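# Replace the seized roller in the roller bed

## Task

Find the single roller among the four in the roller bed that is seized (pushing along its top does not spin it, it just rocks slightly). Remove it by sliding its spring-loaded hexagonal axle toward one bracket until the opposite end leaves its hole, and place it in the scrap tray. Install a good roller in the empty position so its axle is centred like the rest and both axle ends sit in their holes. Every good roller originally in the bed must still be in the bed at the end, and everything must stay in place without the robot holding it.

## Robot and tools

Robot: two arms, left_arm and right_arm, each with a two-finger gripper and a wrist camera. Shared scene frame: origin on the table top midway between the arms, +x out over the table, +z up, left_arm on the +y side. Bases: left_arm at (+0.004, +0.292, 0) m, quat_wxyz (+0.996, 0, 0, +0.093); right_arm at (+0.044, -0.362, 0) m, quat_wxyz (+0.998, 0, 0, +0.056). Each gripper's fingers point along its own +z and open and close along its own y. The reported end_effector_position is the point between the finger pads, just behind the tips; printed positions can be slightly wrong, more so at long reach.

Movement numbers. Every moving command uses one row of 14 numbers, each in [-1, 1], covering both arms even if only one moves: dx, dy, dz, rx, ry, rz, opening for left_arm, then the same seven for right_arm. dx..rz are an offset, not a pose: expressed in that gripper's own axes and measured from the gripper pose in the most recent result that showed it (before any such result exists, and for second or later calls within one reply, measured from where the robot is when the action begins). 1.0 equals 0.6 m of travel or 180 degrees; rx, ry, rz form a single rotation vector. opening is absolute, not an offset: +1 fully open (0.087 m), -1 closed. Sending all zeros is not a pause; it pulls the gripper back to the reference pose. To keep an arm still, send the offset back to its desired pose in the first call of a reply and zeros afterwards, always with the opening it should keep.

execute_actions: argument actions is a list holding at most one item. An empty list returns the current state with pictures. An action item is {"rows": [...], "steps": n}: 1 to 15 rows, n up to 15 control steps of 1/30 s (default 15, minimum 10). Each row drives one step; if rows run out the last repeats. Every row is counted from the same reference pose, not from the row before. A wait item is {"steps": n} with n up to 300, counted from the last result, so your thinking time is included. Optional pictures (boolean) asks for camera images. The result is taken 10 steps before the action ends; those remaining steps run while you compose the next reply.

move: target is one 14-number row as above; speed is each arm's top path speed in m/s, 0.002 to 0.5 (default 0.25), rotation capped at twice that in rad/s. Both grippers travel straight lines that finish together, lasting 0.5 to 10 s; longer paths are cut at 10 s. The opening is sent at the start. Paths ignore obstacles and the other arm. Its result adds a move: line giving the ending (done, off_target, moving, held, fault) and any limits (paced = the pose sent was clipped; held = a check blocked some steps, after which the arm may surge) plus each gripper's distance from its target.

wait: seconds from 0 to 10; nothing new is commanded. zoom_image: camera (cam_head_left, cam_head_right, cam_left_wrist, cam_right_wrist, all 504x504) and region [x0, y0, x1, y1] in pixels from the top-left, no larger than 504 by 504. read_manual: section "licences" returns licence text only. finished_scene: scene is the number of the current scene; it ends that scene irreversibly and reports success. Replying with no tool call ends everything.

Reading results. The state line gives each gripper's position (m) and end_effector_quat_wxyz. grip_measured is the finger opening on the command scale; the last Joint positions value is the opening in metres. HELD marks steps where your row was partly or fully withheld; a pose unreachable line means the clearance check altered or blocked an arm's command. Hand target shows where the controller is currently driving each gripper. FAULT, MOTOR HOT and OVER-TEMPERATURE FAULT lines report stops and heating.

Controller behaviour. Each step the commanded pose is limited to within 70 mm and 16 degrees of the measured pose, so a distant goal may need several actions; afterwards the arm only continues to its last clipped pose. Position is favoured over orientation. Joint friction can leave a gripper up to about 31 mm short, and tiny commands may do nothing. Joint ranges (rad): waist -2.618 to 3.054, shoulder 0 to 3.142, elbow 0 to 3.142, wrist pitch -1.571 to 1.571, wrist yaw -1.571 to 1.571, wrist roll -2.094 to 2.094.

Gripping: to hold something, command an opening roughly 0.02 below grip_measured for a firm grip, less for a lighter one; closing fast squeezes harder. Finger force is about 20 N per pad.

Avoid: knocking or placing anything off the table; letting the arms collide or push each other; fast contacts or targets far past a contact, which press hard; drops and slips (brief external tugs on held parts can happen). Holding loads heats motors: warning at 75 °C, a 10 s arm stop at 90 °C, and at 100 °C the arm goes limp and falls, so release loads and avoid long holds.

Each tool is called after ">>>" in YAML: its name, and indented under it one key for each argument.

## Session

>>> execute_actions:
  actions: []

Scene clock: 0.00 s of 7600.00 s.
left_arm: end_effector_position=(+0.0682, +0.5559, +0.3458) grip_measured=+0.997 end_effector_quat_wxyz=(-0.619, +0.741, +0.123, -0.227) | right_arm: end_effector_position=(+0.1432, +0.1466, +0.3392) grip_measured=+0.986 end_effector_quat_wxyz=(-0.268, +0.660, -0.459, -0.531)
Joint positions: left_arm=[ 0.502  0.904  1.072 -0.821 -1.355 -2.025  0.087] | right_arm=[ 1.015  1.961  2.157 -0.674 -0.881 -0.24   0.087]
Joint velocities: left_arm=[-0.007 -0.012  0.012 -0.022 -0.051  0.037 -0.001] | right_arm=[ 0.012 -0.012 -0.027 -0.037 -0.022  0.037  0.001]
Hand target (left_arm): +0.068, +0.556, +0.346; -0.619, +0.741, +0.123, -0.227
Hand target (right_arm): +0.143, +0.147, +0.339; -0.268, +0.660, -0.459, -0.531

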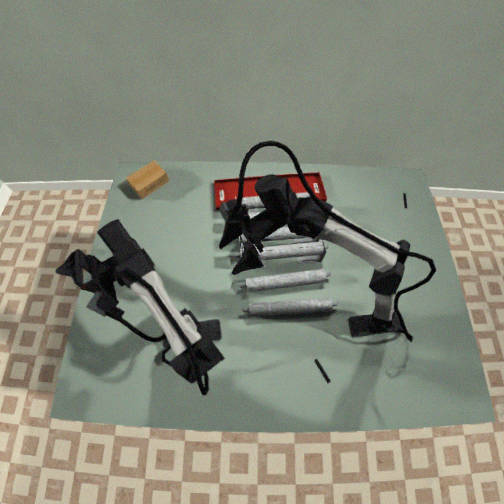

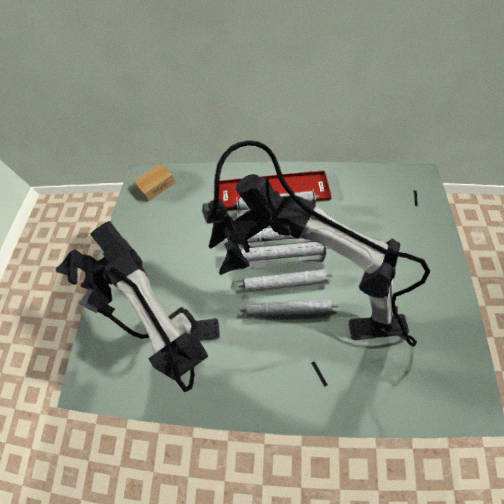

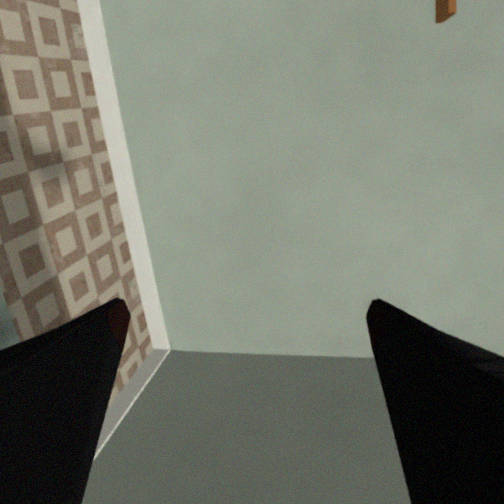

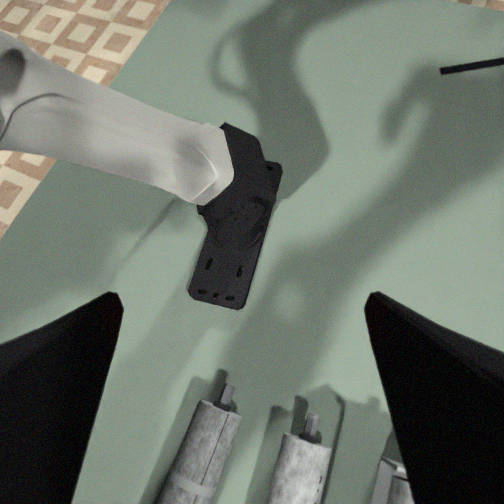

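>>> move:
  target: [0.095,0.2115,-0.495,-0.439,-0.2035,-0.321,1,0.393,0.16,-0.6925,0.1274,0.387,0.0974,1]

Scene clock: 7.83 s of 7600.00 s.
left_arm: end_effector_position=(+0.2484, +0.3007, +0.2547) grip_measured=+0.997 end_effector_quat_wxyz=(-0.425, +0.700, +0.118, +0.562) | right_arm: end_effector_position=(+0.2525, -0.3155, +0.2488) grip_measured=+0.986 end_effector_quat_wxyz=(+0.124, -0.703, +0.697, -0.069)
Joint positions: left_arm=[-0.954  1.119  0.131  1.553 -1.584 -2.097  0.087] | right_arm=[ 0.323  1.255  1.543 -1.577  0.043 -1.151  0.087]
Joint velocities: left_arm=[-0.002 -0.007 -0.022  0.051  0.022 -0.022  0.001] | right_arm=[-0.007 -0.002  0.002 -0.066 -0.037 -0.022  0.001]
Hand target (left_arm): +0.248, +0.299, +0.249; -0.426, +0.701, +0.112, +0.561
Hand target (right_arm): +0.247, -0.320, +0.246; -0.119, +0.704, -0.696, +0.070
Off the commanded pose (left_arm): 0.005 m, 109 deg; orientation clipped at the last step of the last action.
Off the commanded pose (right_arm): 0.006 m, 16 deg; orientation clipped at the last step of the last action.
joint sent to its limit (left arm) — the command would take joint 4 (wrist pitch) past its upper limit, joint 5 (wrist yaw) past its lower limit and joint 6 (wrist roll) past its lower limit, so those joints were sent only as far as their limits.
joint sent to its limit (right arm) — the command would take joint 4 (wrist pitch) past its lower limit, so that joint was sent only as far as its limit.
Kept back: nothing.
move: off_target (left_arm, right_arm); limits=paced
camera_calibration (this result's frames):
cam_left_wrist: T_world_to_cam=[[-0.639633, 0.619564, 0.454983, -0.143886], [-0.315052, -0.751206, 0.580027, 0.171423], [0.70115, 0.227661, 0.675692, -0.273632], [0, 0, 0, 1]] pos_world=[0.153831, 0.280216, 0.150926]
cam_right_wrist: T_world_to_cam=[[0.959694, 0.0121334, 0.280786, -0.309739], [-0.194107, -0.693897, 0.693419, -0.323528], [0.20325, -0.719972, -0.663573, 0.0334635], [0, 0, 0, 1]] pos_world=[0.227654, -0.196644, 0.333517]

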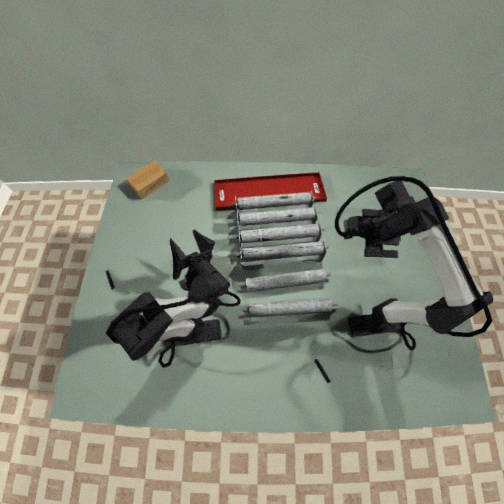

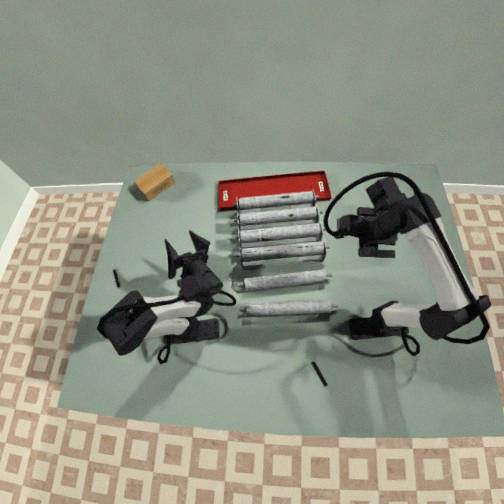

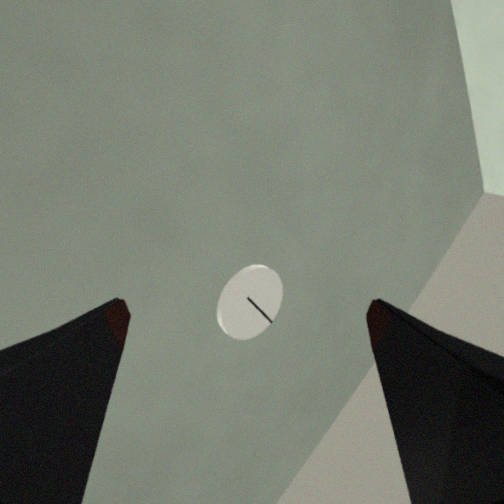

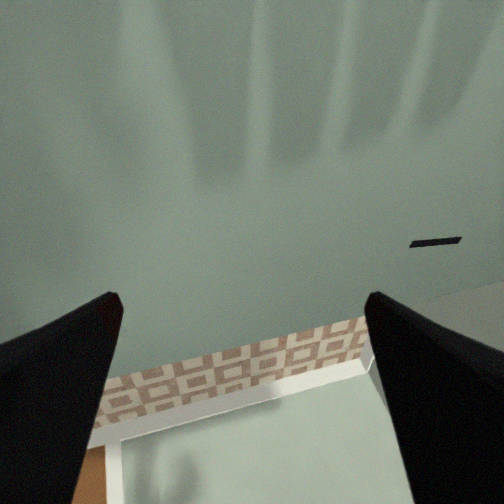

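>>> move:
  target: [0,0,0,0,0,0.65,1,0,0,0,0,0,0,1]
  speed: 0.5

>>> zoom_image:
  camera: "cam_head_left"
  region: [200, 160, 360, 330]

Scene clock: 11.13 s of 7600.00 s.
left_arm: end_effector_position=(+0.2456, +0.3029, +0.2528) grip_measured=+0.998 end_effector_quat_wxyz=(+0.703, -0.471, +0.530, +0.062) | right_arm: end_effector_position=(+0.2525, -0.3155, +0.2488) grip_measured=+0.986 end_effector_quat_wxyz=(+0.124, -0.703, +0.697, -0.069)
Joint positions: left_arm=[-0.954  0.731  0.376  0.717 -1.584 -0.276  0.087] | right_arm=[ 0.323  1.255  1.543 -1.577  0.043 -1.151  0.087]
Joint velocities: left_arm=[-0.002 -0.027  0.002 -0.051 -0.007  0.007  0.001] | right_arm=[-0.017 -0.002 -0.007 -0.007  0.022 -0.066 -0.001]
Hand target (left_arm): +0.248, +0.301, +0.256; +0.702, -0.466, +0.534, +0.068
Hand target (right_arm): +0.253, -0.315, +0.249; -0.124, +0.703, -0.697, +0.069
Off the commanded pose (left_arm): 0.004 m, 1 deg.
Off the commanded pose (right_arm): 0.000 m, 0 deg.
Kept back: nothing.
move: done
camera_calibration (this result's frames):
cam_left_wrist: T_world_to_cam=[[0.588328, -0.540449, 0.601486, -0.133414], [-0.242875, -0.827599, -0.506055, 0.453313], [0.771286, 0.151641, -0.618161, 0.0619893], [0, 0, 0, 1]] pos_world=[0.140778, 0.293658, 0.347967]
cam_right_wrist: T_world_to_cam=[[0.959694, 0.0121334, 0.280786, -0.309739], [-0.194107, -0.693897, 0.693419, -0.323528], [0.20325, -0.719972, -0.663573, 0.0334635], [0, 0, 0, 1]] pos_world=[0.227654, -0.196644, 0.333517]

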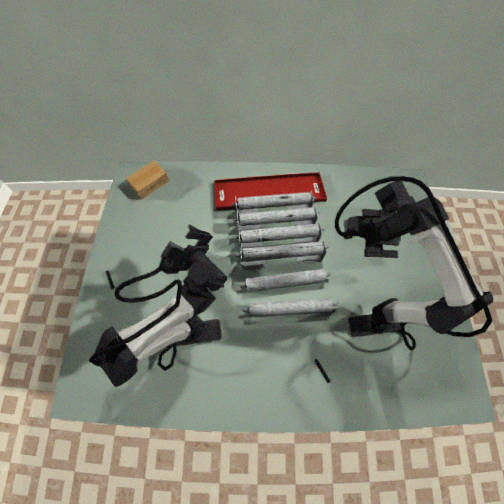

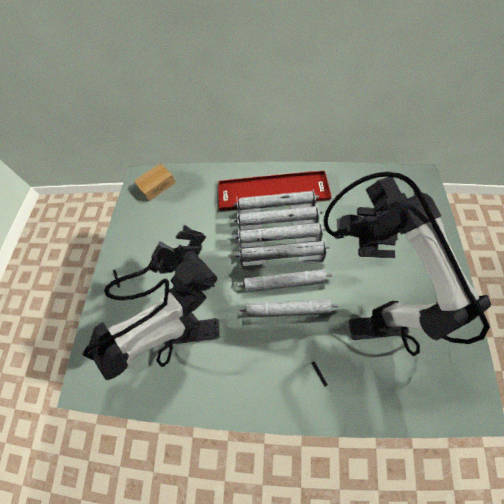

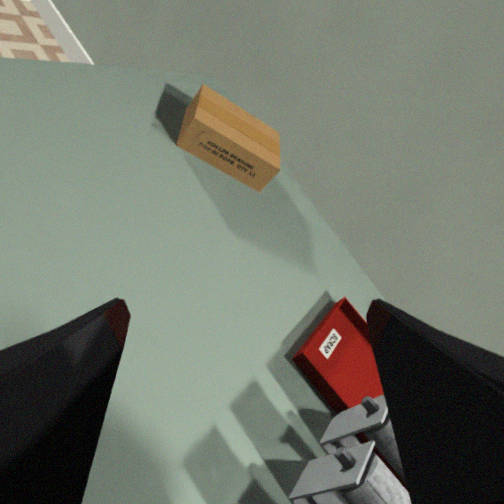

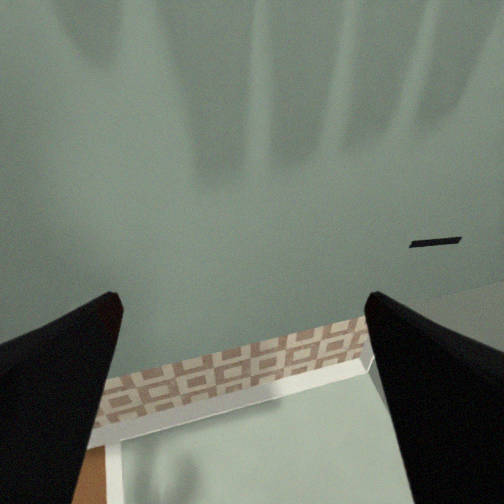

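Region (200, 160, 360, 330) of cam_head_left's 504x504 image, scaled by 2.965, with more detail than that image has; it fills the left 474 columns of this view, and the rest is white.

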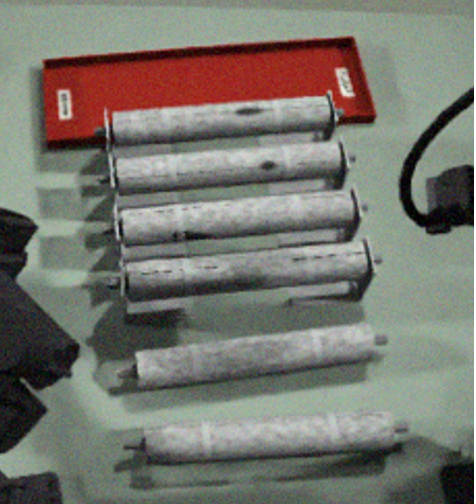

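>>> move:
  target: [0,0,0,0.1647,0.3096,0.2852,1,0,0,0,0,0,0,1]
  speed: 0.5

Scene clock: 14.57 s of 7600.00 s.
left_arm: end_effector_position=(+0.2430, +0.3030, +0.2511) grip_measured=+0.997 end_effector_quat_wxyz=(+0.384, +0.000, +0.923, +0.015) | right_arm: end_effector_position=(+0.2525, -0.3155, +0.2488) grip_measured=+0.986 end_effector_quat_wxyz=(+0.124, -0.703, +0.697, -0.069)
Joint positions: left_arm=[-0.145  0.975  1.251 -1.057  0.002  0.041  0.087] | right_arm=[ 0.323  1.255  1.543 -1.577  0.043 -1.151  0.087]
Joint velocities: left_arm=[ 0.027  0.002 -0.012 -0.037  0.11  -0.007 -0.   ] | right_arm=[-0.002  0.012 -0.002 -0.022 -0.007 -0.022  0.001]
Hand target (left_arm): +0.247, +0.304, +0.254; +0.383, +0.004, +0.924, +0.013
Hand target (right_arm): +0.253, -0.315, +0.249; -0.124, +0.703, -0.697, +0.069
Off the commanded pose (left_arm): 0.003 m, 2 deg.
Off the commanded pose (right_arm): 0.000 m, 0 deg.
Kept back: nothing.
move: done; limits=paced
camera_calibration (this result's frames):
cam_left_wrist: T_world_to_cam=[[0.0216158, -0.999394, -0.0272988, 0.303927], [-0.996174, -0.0238426, 0.0840714, 0.243227], [-0.0846713, 0.0253771, -0.996086, 0.404087], [0, 0, 0, 1]] pos_world=[0.269941, 0.299287, 0.390354]
cam_right_wrist: T_world_to_cam=[[0.959694, 0.0121334, 0.280786, -0.309739], [-0.194107, -0.693897, 0.693419, -0.323528], [0.20325, -0.719972, -0.663573, 0.0334635], [0, 0, 0, 1]] pos_world=[0.227654, -0.196644, 0.333517]

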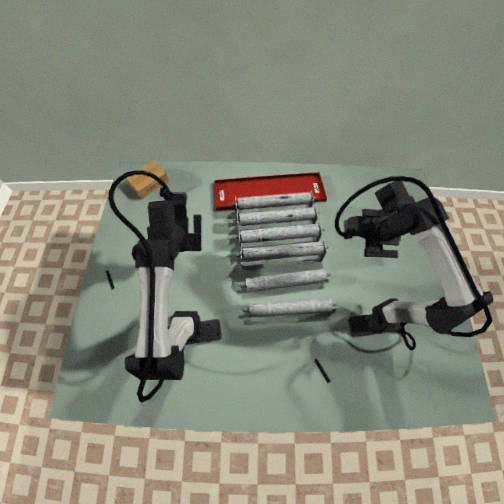

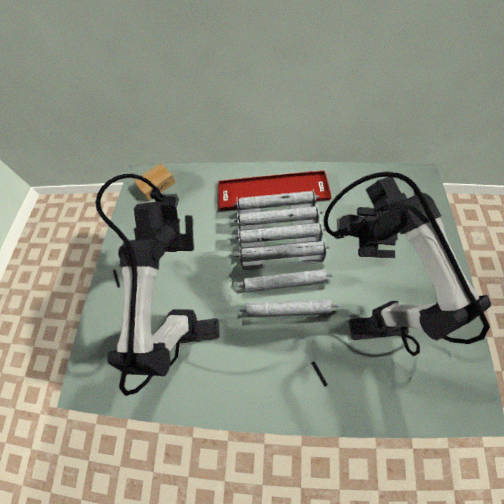

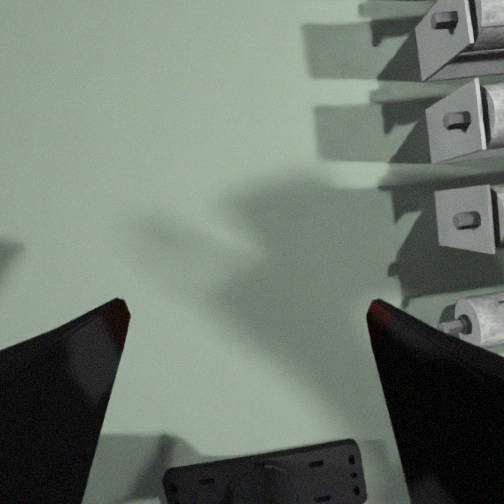

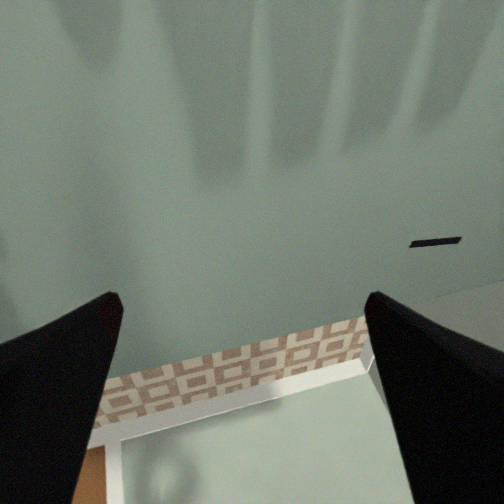

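>>> move:
  target: [-0.165,-0.5,-0.023,0,0,0,1,0.15,0,0,0,0,0,1]
  speed: 0.4

Scene clock: 16.63 s of 7600.00 s.
left_arm: end_effector_position=(+0.3008, +0.0007, +0.3225) grip_measured=+0.997 end_effector_quat_wxyz=(+0.400, +0.012, +0.916, -0.011) | right_arm: end_effector_position=(+0.2594, -0.4016, +0.2435) grip_measured=+0.986 end_effector_quat_wxyz=(+0.125, -0.705, +0.694, -0.073)
Joint positions: left_arm=[-1.156  2.014  2.583 -1.567 -0.628 -0.754  0.087] | right_arm=[-0.179  1.21   1.49  -1.575 -0.092 -1.638  0.087]
Joint velocities: left_arm=[-0.017 -0.002 -0.017 -0.037 -0.051  0.022 -0.   ] | right_arm=[ 0.002  0.002 -0.002  0.022  0.007  0.007  0.001]
Hand target (left_arm): +0.303, +0.001, +0.324; +0.404, +0.004, +0.915, -0.010
Hand target (right_arm): +0.253, -0.402, +0.240; -0.123, +0.703, -0.697, +0.067
Off the commanded pose (left_arm): 0.006 m, 4 deg.
Off the commanded pose (right_arm): 0.006 m, 1 deg.
joint sent to its limit (left arm) — the command would take joint 4 (wrist pitch) past its lower limit, so that joint was sent only as far as its limit.
joint sent to its limit (right arm) — the command would take joint 4 (wrist pitch) past its lower limit, so that joint was sent only as far as its limit.
Kept back: nothing.
move: off_target (left_arm)
camera_calibration (this result's frames):
cam_left_wrist: T_world_to_cam=[[-0.0193674, -0.999744, 0.0117045, 0.002178], [-0.998526, 0.0199349, 0.0504854, 0.29909], [-0.0507058, -0.0107095, -0.998656, 0.478436], [0, 0, 0, 1]] pos_world=[0.322951, 0.00133892, 0.462668]
cam_right_wrist: T_world_to_cam=[[0.95757, 0.0176171, 0.287663, -0.312721], [-0.19634, -0.690798, 0.695879, -0.37706], [0.210977, -0.722833, -0.658029, -0.0379758], [0, 0, 0, 1]] pos_world=[0.233432, -0.282414, 0.327358]

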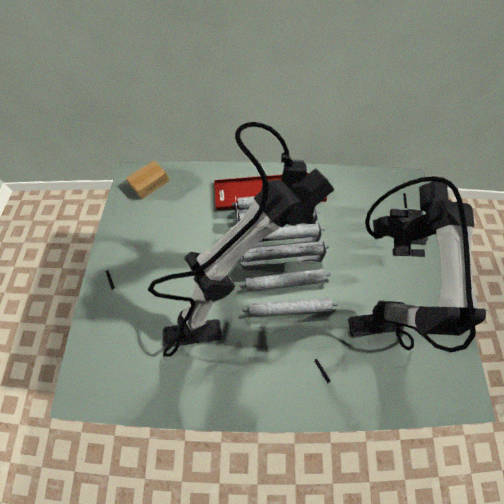

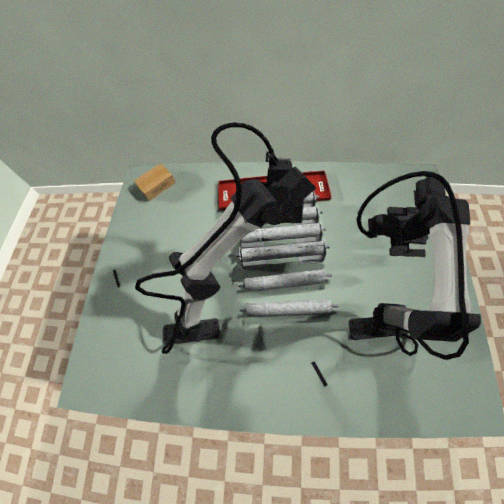

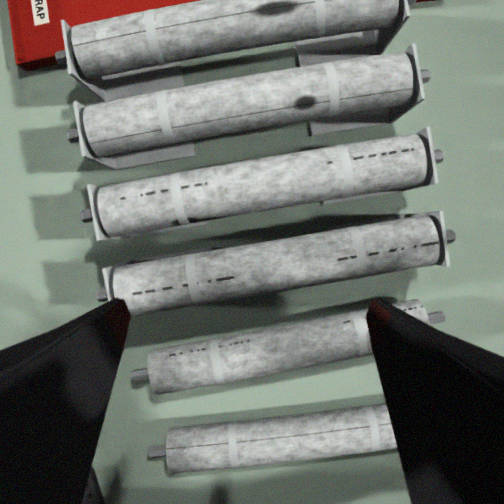

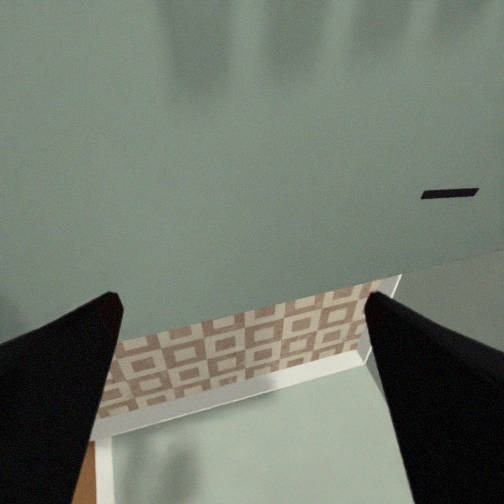

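>>> move:
  target: [-0.003,0.132,0.45,0,0,0,-1,0,0,0,0,0,0,1]
  speed: 0.3

Scene clock: 19.73 s of 7600.00 s.
left_arm: end_effector_position=(+0.4993, +0.0730, +0.1362) grip_measured=-1.000 end_effector_quat_wxyz=(+0.394, +0.006, +0.919, -0.001) | right_arm: end_effector_position=(+0.2594, -0.4015, +0.2435) grip_measured=+0.986 end_effector_quat_wxyz=(+0.125, -0.705, +0.694, -0.073)
Joint positions: left_arm=[-0.688  2.086  1.841 -0.579 -0.349 -0.352  0.   ] | right_arm=[-0.179  1.21   1.49  -1.575 -0.093 -1.639  0.087]
Joint velocities: left_arm=[ 0.002  0.002  0.002  0.007 -0.007  0.037  0.   ] | right_arm=[ 0.007 -0.007 -0.002 -0.066 -0.007 -0.051  0.001]
Hand target (left_arm): +0.501, +0.070, +0.137; +0.399, +0.012, +0.917, -0.007
Hand target (right_arm): +0.259, -0.402, +0.243; -0.125, +0.705, -0.695, +0.073
Off the commanded pose (left_arm): 0.004 m, 2 deg.
Off the commanded pose (right_arm): 0.000 m, 0 deg.
Kept back: nothing.
move: done
camera_calibration (this result's frames):
cam_left_wrist: T_world_to_cam=[[-0.00152069, -0.999997, -0.00197527, 0.0735497], [-0.997946, 0.00139108, 0.0640387, 0.504408], [-0.0640358, 0.0020686, -0.997945, 0.308846], [0, 0, 0, 1]] pos_world=[0.523261, 0.0722089, 0.276055]
cam_right_wrist: T_world_to_cam=[[0.957546, 0.0179914, 0.287718, -0.312599], [-0.196052, -0.691072, 0.695689, -0.377144], [0.21135, -0.722562, -0.658206, -0.0378796], [0, 0, 0, 1]] pos_world=[0.233394, -0.28238, 0.327383]

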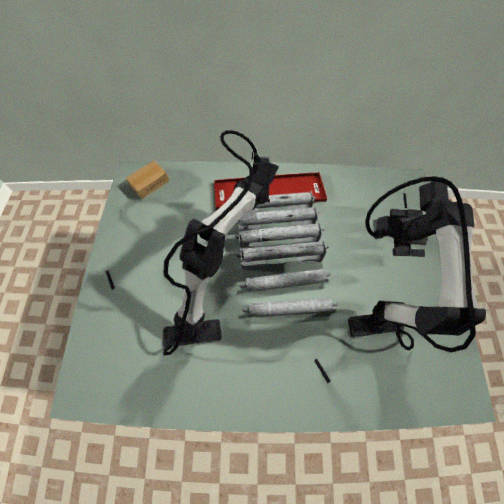

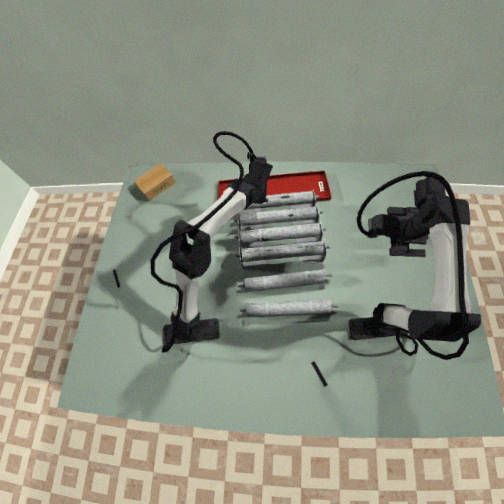

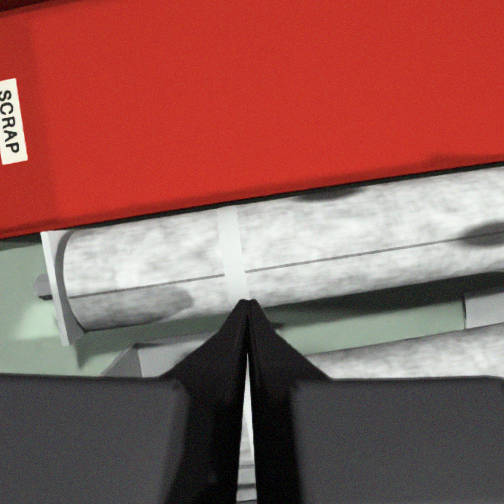

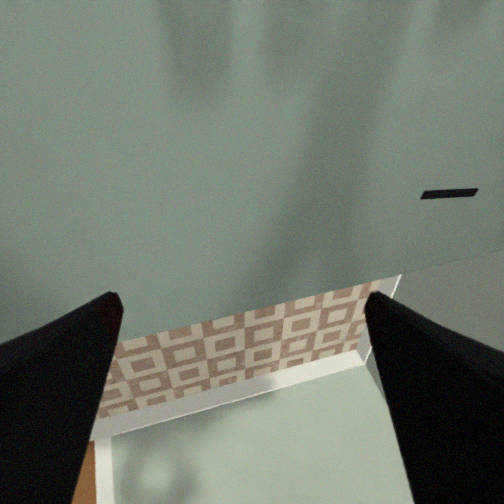

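>>> move:
  target: [0.0075,0,0.067,0,0,0,-1,0,0,0,0,0,0,1]
  speed: 0.05

Scene clock: 21.23 s of 7600.00 s.
left_arm: end_effector_position=(+0.5236, +0.0723, +0.1186) grip_measured=-1.000 end_effector_quat_wxyz=(+0.407, -0.000, +0.914, -0.005) | right_arm: end_effector_position=(+0.2594, -0.4015, +0.2435) grip_measured=+0.986 end_effector_quat_wxyz=(+0.125, -0.705, +0.694, -0.073)
Joint positions: left_arm=[-0.668  2.159  1.865 -0.497 -0.344 -0.34   0.   ] | right_arm=[-0.179  1.21   1.49  -1.575 -0.093 -1.639  0.087]
Joint velocities: left_arm=[-0.007 -0.012 -0.007  0.081 -0.022  0.022  0.   ] | right_arm=[ 0.002 -0.012 -0.002 -0.066 -0.051 -0.051  0.   ]
Hand target (left_arm): +0.525, +0.072, +0.105; +0.394, +0.006, +0.919, -0.002
Hand target (right_arm): +0.259, -0.402, +0.243; -0.125, +0.705, -0.694, +0.073
Off the commanded pose (left_arm): 0.014 m, 2 deg.
Off the commanded pose (right_arm): 0.000 m, 0 deg.
Kept back: nothing.
move: off_target (left_arm)
camera_calibration (this result's frames):
cam_left_wrist: T_world_to_cam=[[0.0075049, -0.99993, 0.00916153, 0.0667939], [-0.999329, -0.00717131, 0.0359179, 0.534457], [-0.0358497, -0.00942494, -0.999313, 0.279067], [0, 0, 0, 1]] pos_world=[0.543602, 0.0732522, 0.259067]
cam_right_wrist: T_world_to_cam=[[0.957546, 0.0179914, 0.287718, -0.312599], [-0.196052, -0.691072, 0.695689, -0.377144], [0.21135, -0.722562, -0.658206, -0.0378796], [0, 0, 0, 1]] pos_world=[0.233394, -0.28238, 0.327383]

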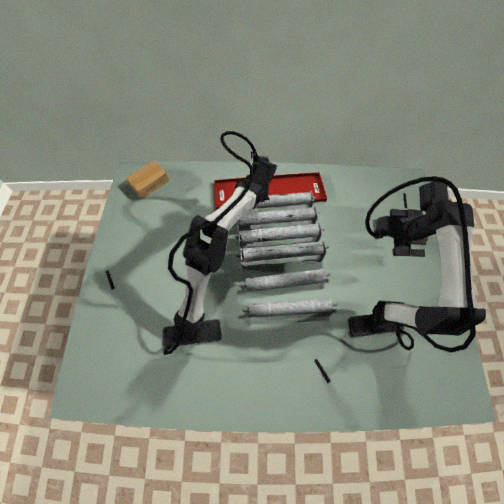

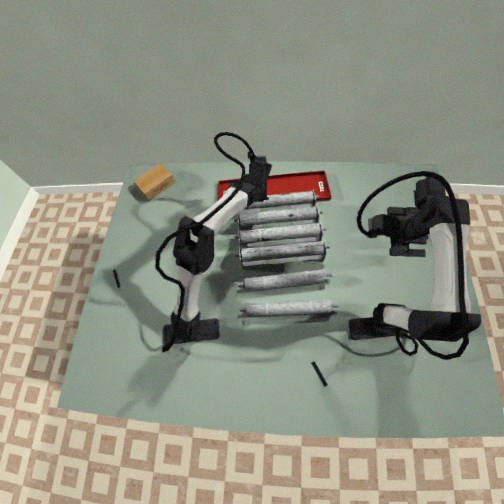

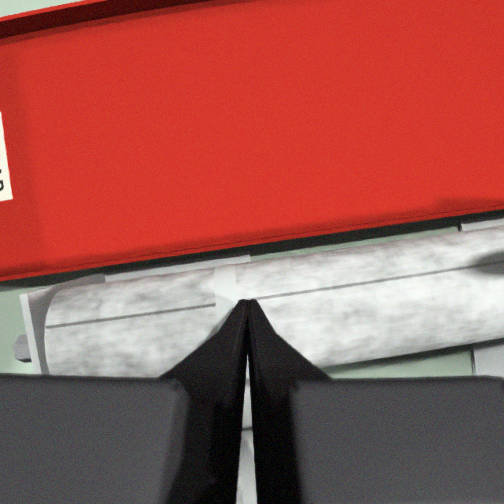

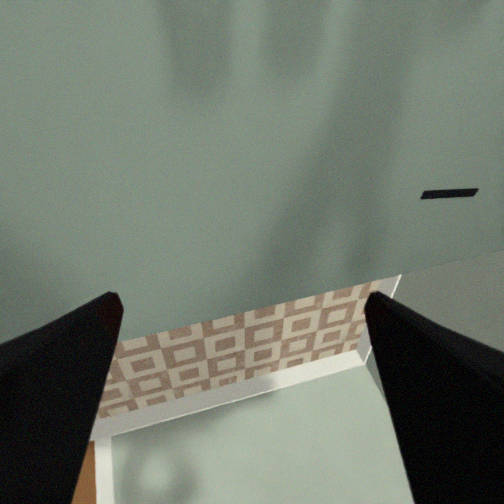

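>>> move:
  target: [0.314,0,-0.334,0,0,0,-1,0,0,0,0,0,0,1]
  speed: 0.06

>>> move:
  target: [-0.3,-0.1,-0.15,0,0,0,1,0,0,0,0,0,0,1]

Scene clock: 26.63 s of 7600.00 s.
left_arm: end_effector_position=(+0.2521, +0.0727, +0.1141) grip_measured=-1.000 end_effector_quat_wxyz=(+0.402, +0.005, +0.916, -0.008) | right_arm: end_effector_position=(+0.2594, -0.4015, +0.2435) grip_measured=+0.986 end_effector_quat_wxyz=(+0.125, -0.705, +0.694, -0.073)
Joint positions: left_arm=[-1.16   1.396  0.967 -0.577 -0.642 -0.772  0.   ] | right_arm=[-0.179  1.21   1.49  -1.575 -0.093 -1.639  0.087]
Joint velocities: left_arm=[-0.012 -0.002 -0.012 -0.037  0.037  0.051  0.   ] | right_arm=[-0.007 -0.007 -0.007  0.007  0.066  0.037 -0.002]
Hand target (left_arm): +0.249, +0.076, +0.117; +0.407, -0.000, +0.913, -0.009
Hand target (right_arm): +0.259, -0.402, +0.243; -0.125, +0.705, -0.694, +0.073
Off the commanded pose (left_arm): 0.004 m, 1 deg.
Off the commanded pose (right_arm): 0.000 m, 0 deg.
Kept back: nothing.
move: done
camera_calibration (this result's frames):
cam_left_wrist: T_world_to_cam=[[-0.00391046, -0.999938, 0.0104037, 0.0719382], [-0.998942, 0.00438281, 0.0457735, 0.261317], [-0.0458162, -0.0102137, -0.998898, 0.267343], [0, 0, 0, 1]] pos_world=[0.273571, 0.073519, 0.254338]
cam_right_wrist: T_world_to_cam=[[0.957546, 0.0179914, 0.287718, -0.312599], [-0.196052, -0.691072, 0.695689, -0.377144], [0.21135, -0.722562, -0.658206, -0.0378796], [0, 0, 0, 1]] pos_world=[0.233394, -0.28238, 0.327383]

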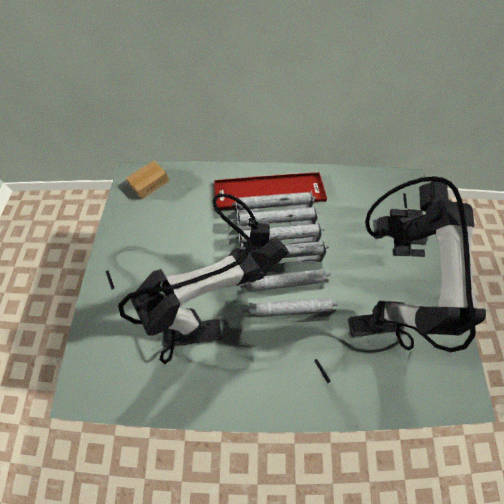

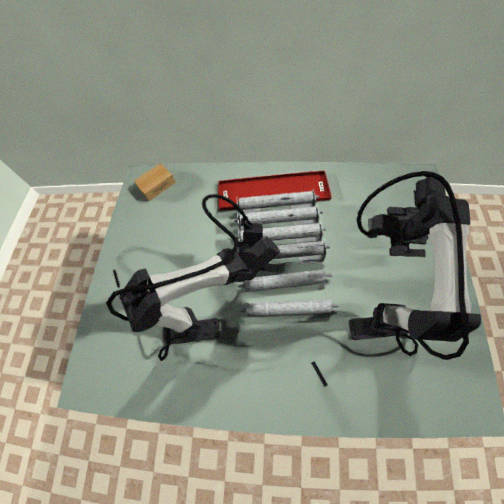

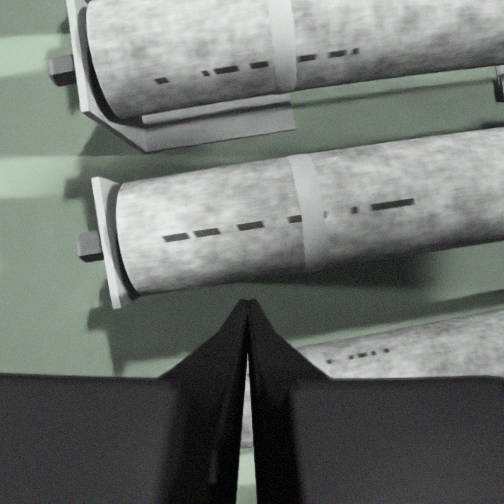

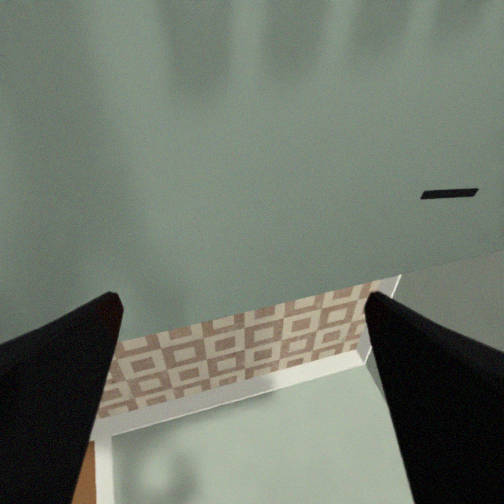

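Scene clock: 28.30 s of 7600.00 s.
left_arm: end_effector_position=(+0.3045, +0.0145, +0.3064) grip_measured=+0.997 end_effector_quat_wxyz=(+0.404, +0.010, +0.915, -0.006) | right_arm: end_effector_position=(+0.2594, -0.4015, +0.2435) grip_measured=+0.986 end_effector_quat_wxyz=(+0.125, -0.705, +0.694, -0.073)
Joint positions: left_arm=[-1.131  1.86   2.258 -1.382 -0.629 -0.728  0.087] | right_arm=[-0.179  1.21   1.49  -1.575 -0.093 -1.639  0.087]
Joint velocities: left_arm=[-0.007 -0.012 -0.002 -0.022 -0.007 -0.066  0.001] | right_arm=[ 0.012  0.007  0.002 -0.022 -0.022  0.037 -0.001]
Hand target (left_arm): +0.308, +0.014, +0.306; +0.402, +0.005, +0.916, -0.007
Hand target (right_arm): +0.259, -0.402, +0.243; -0.125, +0.705, -0.694, +0.073
Off the commanded pose (left_arm): 0.003 m, 1 deg.
Off the commanded pose (right_arm): 0.000 m, 0 deg.
Kept back: nothing.
move: done
camera_calibration (this result's frames):
cam_left_wrist: T_world_to_cam=[[-0.011916, -0.999922, 0.00370067, 0.0164823], [-0.999091, 0.0120574, 0.0408859, 0.306501], [-0.0409273, -0.00321011, -0.999157, 0.459716], [0, 0, 0, 1]] pos_world=[0.325233, 0.0142611, 0.446736]
cam_right_wrist: T_world_to_cam=[[0.957546, 0.0179914, 0.287718, -0.312599], [-0.196052, -0.691072, 0.695689, -0.377144], [0.21135, -0.722562, -0.658206, -0.0378796], [0, 0, 0, 1]] pos_world=[0.233394, -0.28238, 0.327383]

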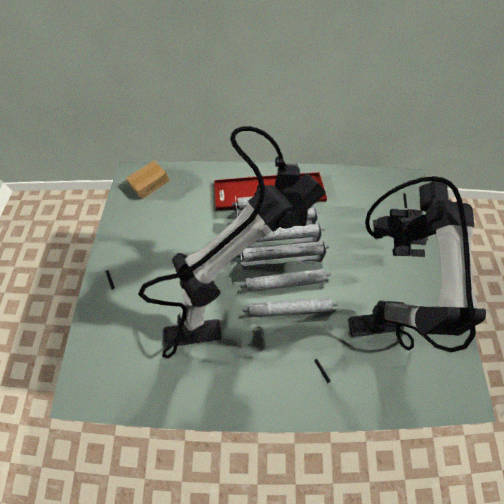

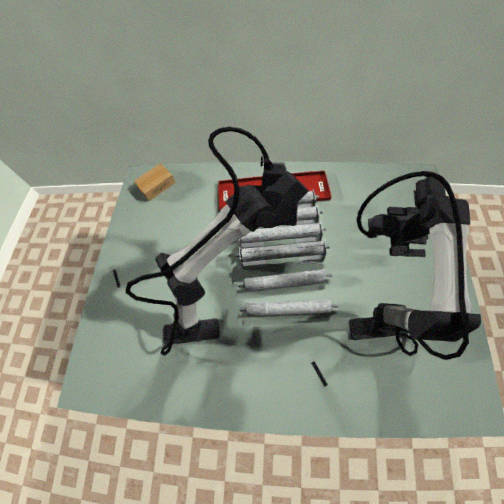

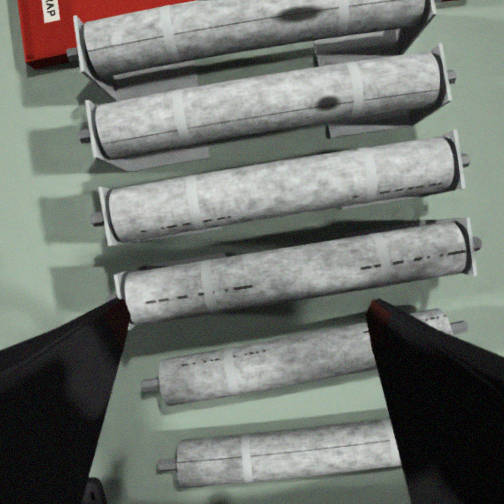

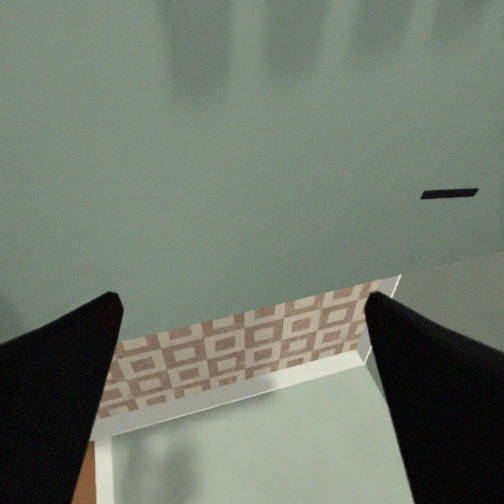

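>>> move:
  target: [0.235,0.097,0.187,0,0,0,-1,0,0,0,0,0,0,1]

>>> move:
  target: [0.025,0,0.022,0,0,0,-1,0,0,0,0,0,0,1]
  speed: 0.04

>>> move:
  target: [0.066,0,-0.053,0,0,0,-1,0,0,0,0,0,0,1]
  speed: 0.04

Scene clock: 30.47 s of 7600.00 s.
left_arm: end_effector_position=(+0.2918, +0.0701, +0.1247) grip_measured=-1.000 end_effector_quat_wxyz=(+0.399, +0.011, +0.917, +0.002) | right_arm: end_effector_position=(+0.2594, -0.4015, +0.2435) grip_measured=+0.986 end_effector_quat_wxyz=(+0.125, -0.705, +0.694, -0.073)
Joint positions: left_arm=[-1.055  1.492  1.087 -0.556 -0.589 -0.654  0.   ] | right_arm=[-0.179  1.21   1.49  -1.575 -0.093 -1.639  0.087]
Joint velocities: left_arm=[-0.012 -0.007  0.027  0.007 -0.066 -0.066  0.   ] | right_arm=[-0.007 -0.002 -0.022  0.007 -0.051 -0.066 -0.   ]
Hand target (left_arm): +0.293, +0.072, +0.128; +0.404, +0.009, +0.915, -0.005
Hand target (right_arm): +0.259, -0.402, +0.243; -0.125, +0.705, -0.694, +0.073
Off the commanded pose (left_arm): 0.004 m, 1 deg.
Off the commanded pose (right_arm): 0.000 m, 0 deg.
Kept back: nothing.
move: done
camera_calibration (this result's frames):
cam_left_wrist: T_world_to_cam=[[-0.00851336, -0.999889, -0.012227, 0.0735524], [-0.998599, 0.00786249, 0.052328, 0.299314], [-0.0522261, 0.0126553, -0.998555, 0.279914], [0, 0, 0, 1]] pos_world=[0.314139, 0.0676485, 0.264746]
cam_right_wrist: T_world_to_cam=[[0.957546, 0.0179914, 0.287718, -0.312599], [-0.196052, -0.691072, 0.695689, -0.377144], [0.21135, -0.722562, -0.658206, -0.0378796], [0, 0, 0, 1]] pos_world=[0.233394, -0.28238, 0.327383]

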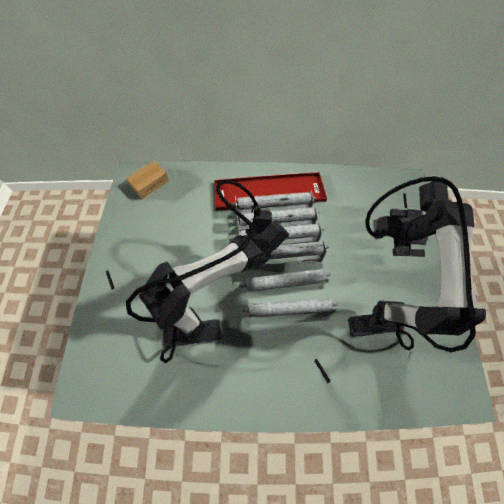

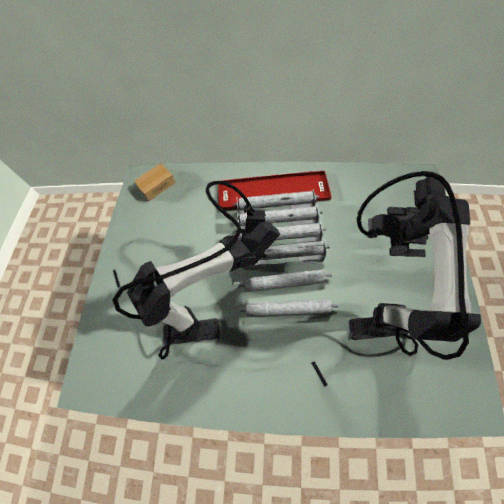

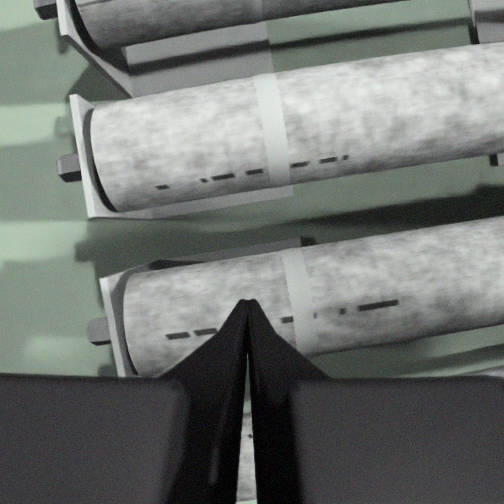

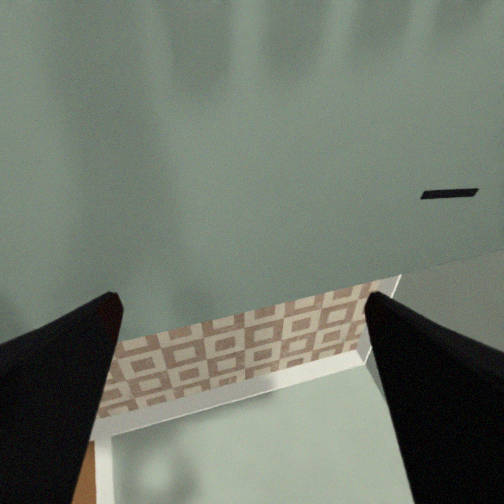

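Scene clock: 31.23 s of 7600.00 s.
left_arm: end_effector_position=(+0.2933, +0.0716, +0.1150) grip_measured=-1.000 end_effector_quat_wxyz=(+0.407, +0.007, +0.914, +0.002) | right_arm: end_effector_position=(+0.2594, -0.4015, +0.2435) grip_measured=+0.986 end_effector_quat_wxyz=(+0.125, -0.705, +0.694, -0.073)
Joint positions: left_arm=[-1.055  1.492  1.04  -0.496 -0.602 -0.654  0.   ] | right_arm=[-0.179  1.21   1.49  -1.575 -0.093 -1.639  0.087]
Joint velocities: left_arm=[ 0.012 -0.002 -0.002 -0.007  0.007 -0.022  0.   ] | right_arm=[-0.007 -0.017 -0.037  0.037 -0.007  0.037 -0.001]
Hand target (left_arm): +0.291, +0.070, +0.105; +0.399, +0.011, +0.917, +0.002
Hand target (right_arm): +0.259, -0.402, +0.243; -0.125, +0.705, -0.694, +0.073
Off the commanded pose (left_arm): 0.011 m, 1 deg.
Off the commanded pose (right_arm): 0.000 m, 0 deg.
Kept back: nothing.
move: off_target (left_arm)
camera_calibration (this result's frames):
cam_left_wrist: T_world_to_cam=[[-0.000613595, -0.999953, -0.00972084, 0.0723811], [-0.999356, 0.000264355, 0.0358875, 0.303952], [-0.0358833, 0.0097366, -0.999309, 0.265878], [0, 0, 0, 1]] pos_world=[0.313341, 0.0697086, 0.25549]
cam_right_wrist: T_world_to_cam=[[0.957546, 0.0179914, 0.287718, -0.312599], [-0.196052, -0.691072, 0.695689, -0.377144], [0.21135, -0.722562, -0.658206, -0.0378796], [0, 0, 0, 1]] pos_world=[0.233394, -0.28238, 0.327383]

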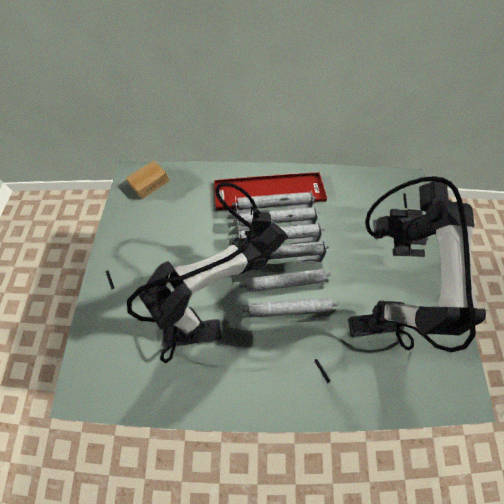

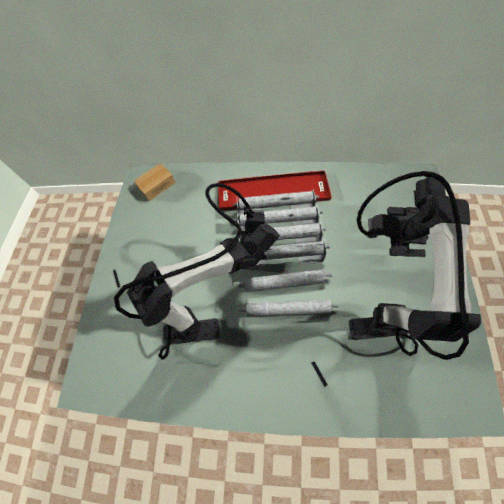

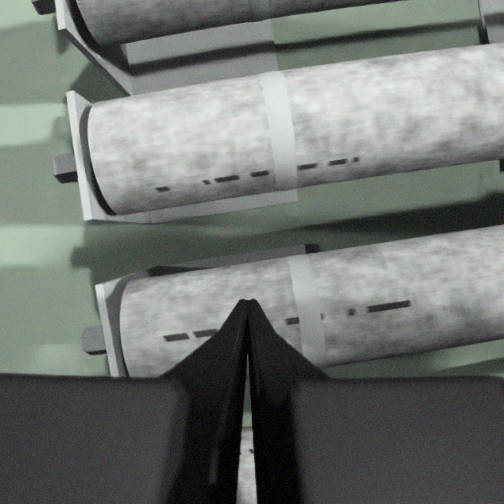

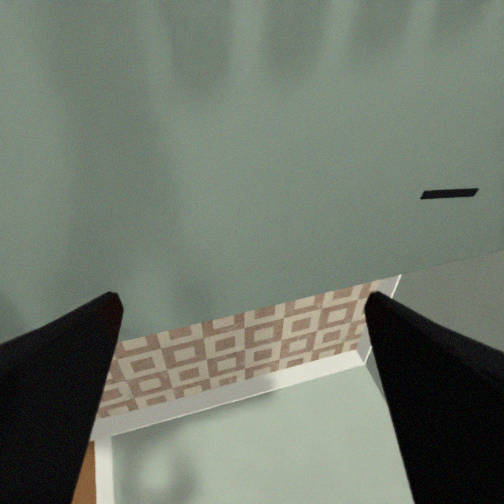

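Scene clock: 32.80 s of 7600.00 s.
left_arm: end_effector_position=(+0.2460, +0.0690, +0.1046) grip_measured=-1.000 end_effector_quat_wxyz=(+0.401, +0.013, +0.916, +0.003) | right_arm: end_effector_position=(+0.2594, -0.4015, +0.2435) grip_measured=+0.986 end_effector_quat_wxyz=(+0.125, -0.705, +0.694, -0.073)
Joint positions: left_arm=[-1.193  1.421  0.956 -0.576 -0.666 -0.792  0.   ] | right_arm=[-0.179  1.21   1.49  -1.575 -0.093 -1.639  0.087]
Joint velocities: left_arm=[-0.012 -0.002 -0.002 -0.11   0.037 -0.051  0.   ] | right_arm=[ 0.007 -0.012  0.012 -0.037 -0.022  0.022  0.   ]
Hand target (left_arm): +0.243, +0.072, +0.108; +0.407, +0.007, +0.914, +0.001
Hand target (right_arm): +0.259, -0.402, +0.243; -0.125, +0.705, -0.694, +0.073
Off the commanded pose (left_arm): 0.005 m, 1 deg.
Off the commanded pose (right_arm): 0.000 m, 0 deg.
Kept back: nothing.
move: done
camera_calibration (this result's frames):
cam_left_wrist: T_world_to_cam=[[-0.0107906, -0.999835, -0.0146027, 0.072598], [-0.998778, 0.0100726, 0.0483809, 0.254948], [-0.0482259, 0.0151069, -0.998722, 0.256389], [0, 0, 0, 1]] pos_world=[0.267784, 0.0661448, 0.244787]
cam_right_wrist: T_world_to_cam=[[0.957546, 0.0179914, 0.287718, -0.312599], [-0.196052, -0.691072, 0.695689, -0.377144], [0.21135, -0.722562, -0.658206, -0.0378796], [0, 0, 0, 1]] pos_world=[0.233394, -0.28238, 0.327383]

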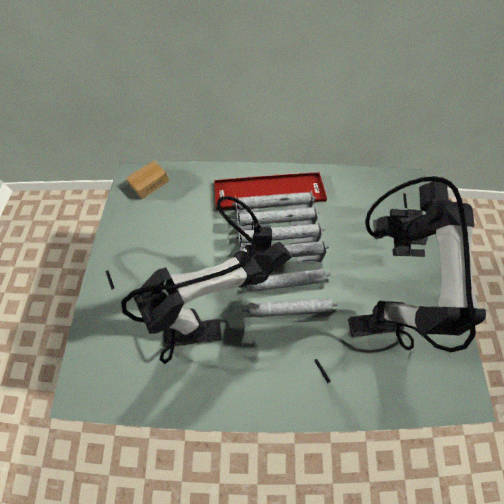

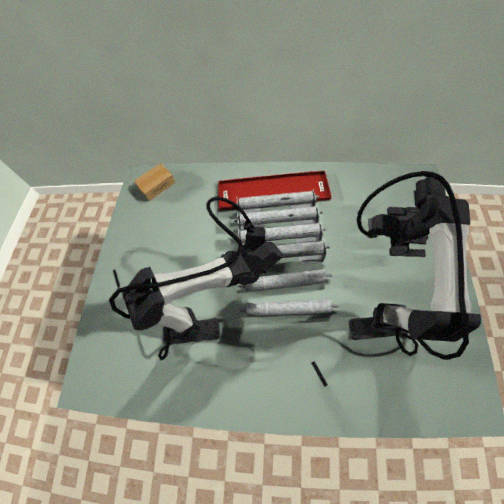

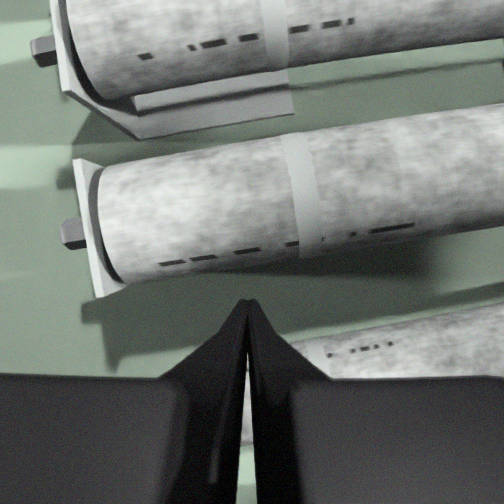

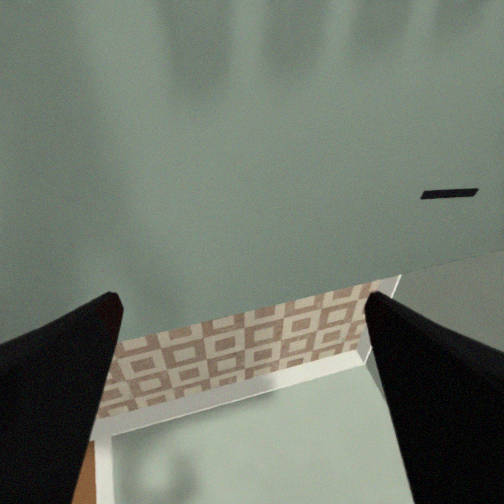

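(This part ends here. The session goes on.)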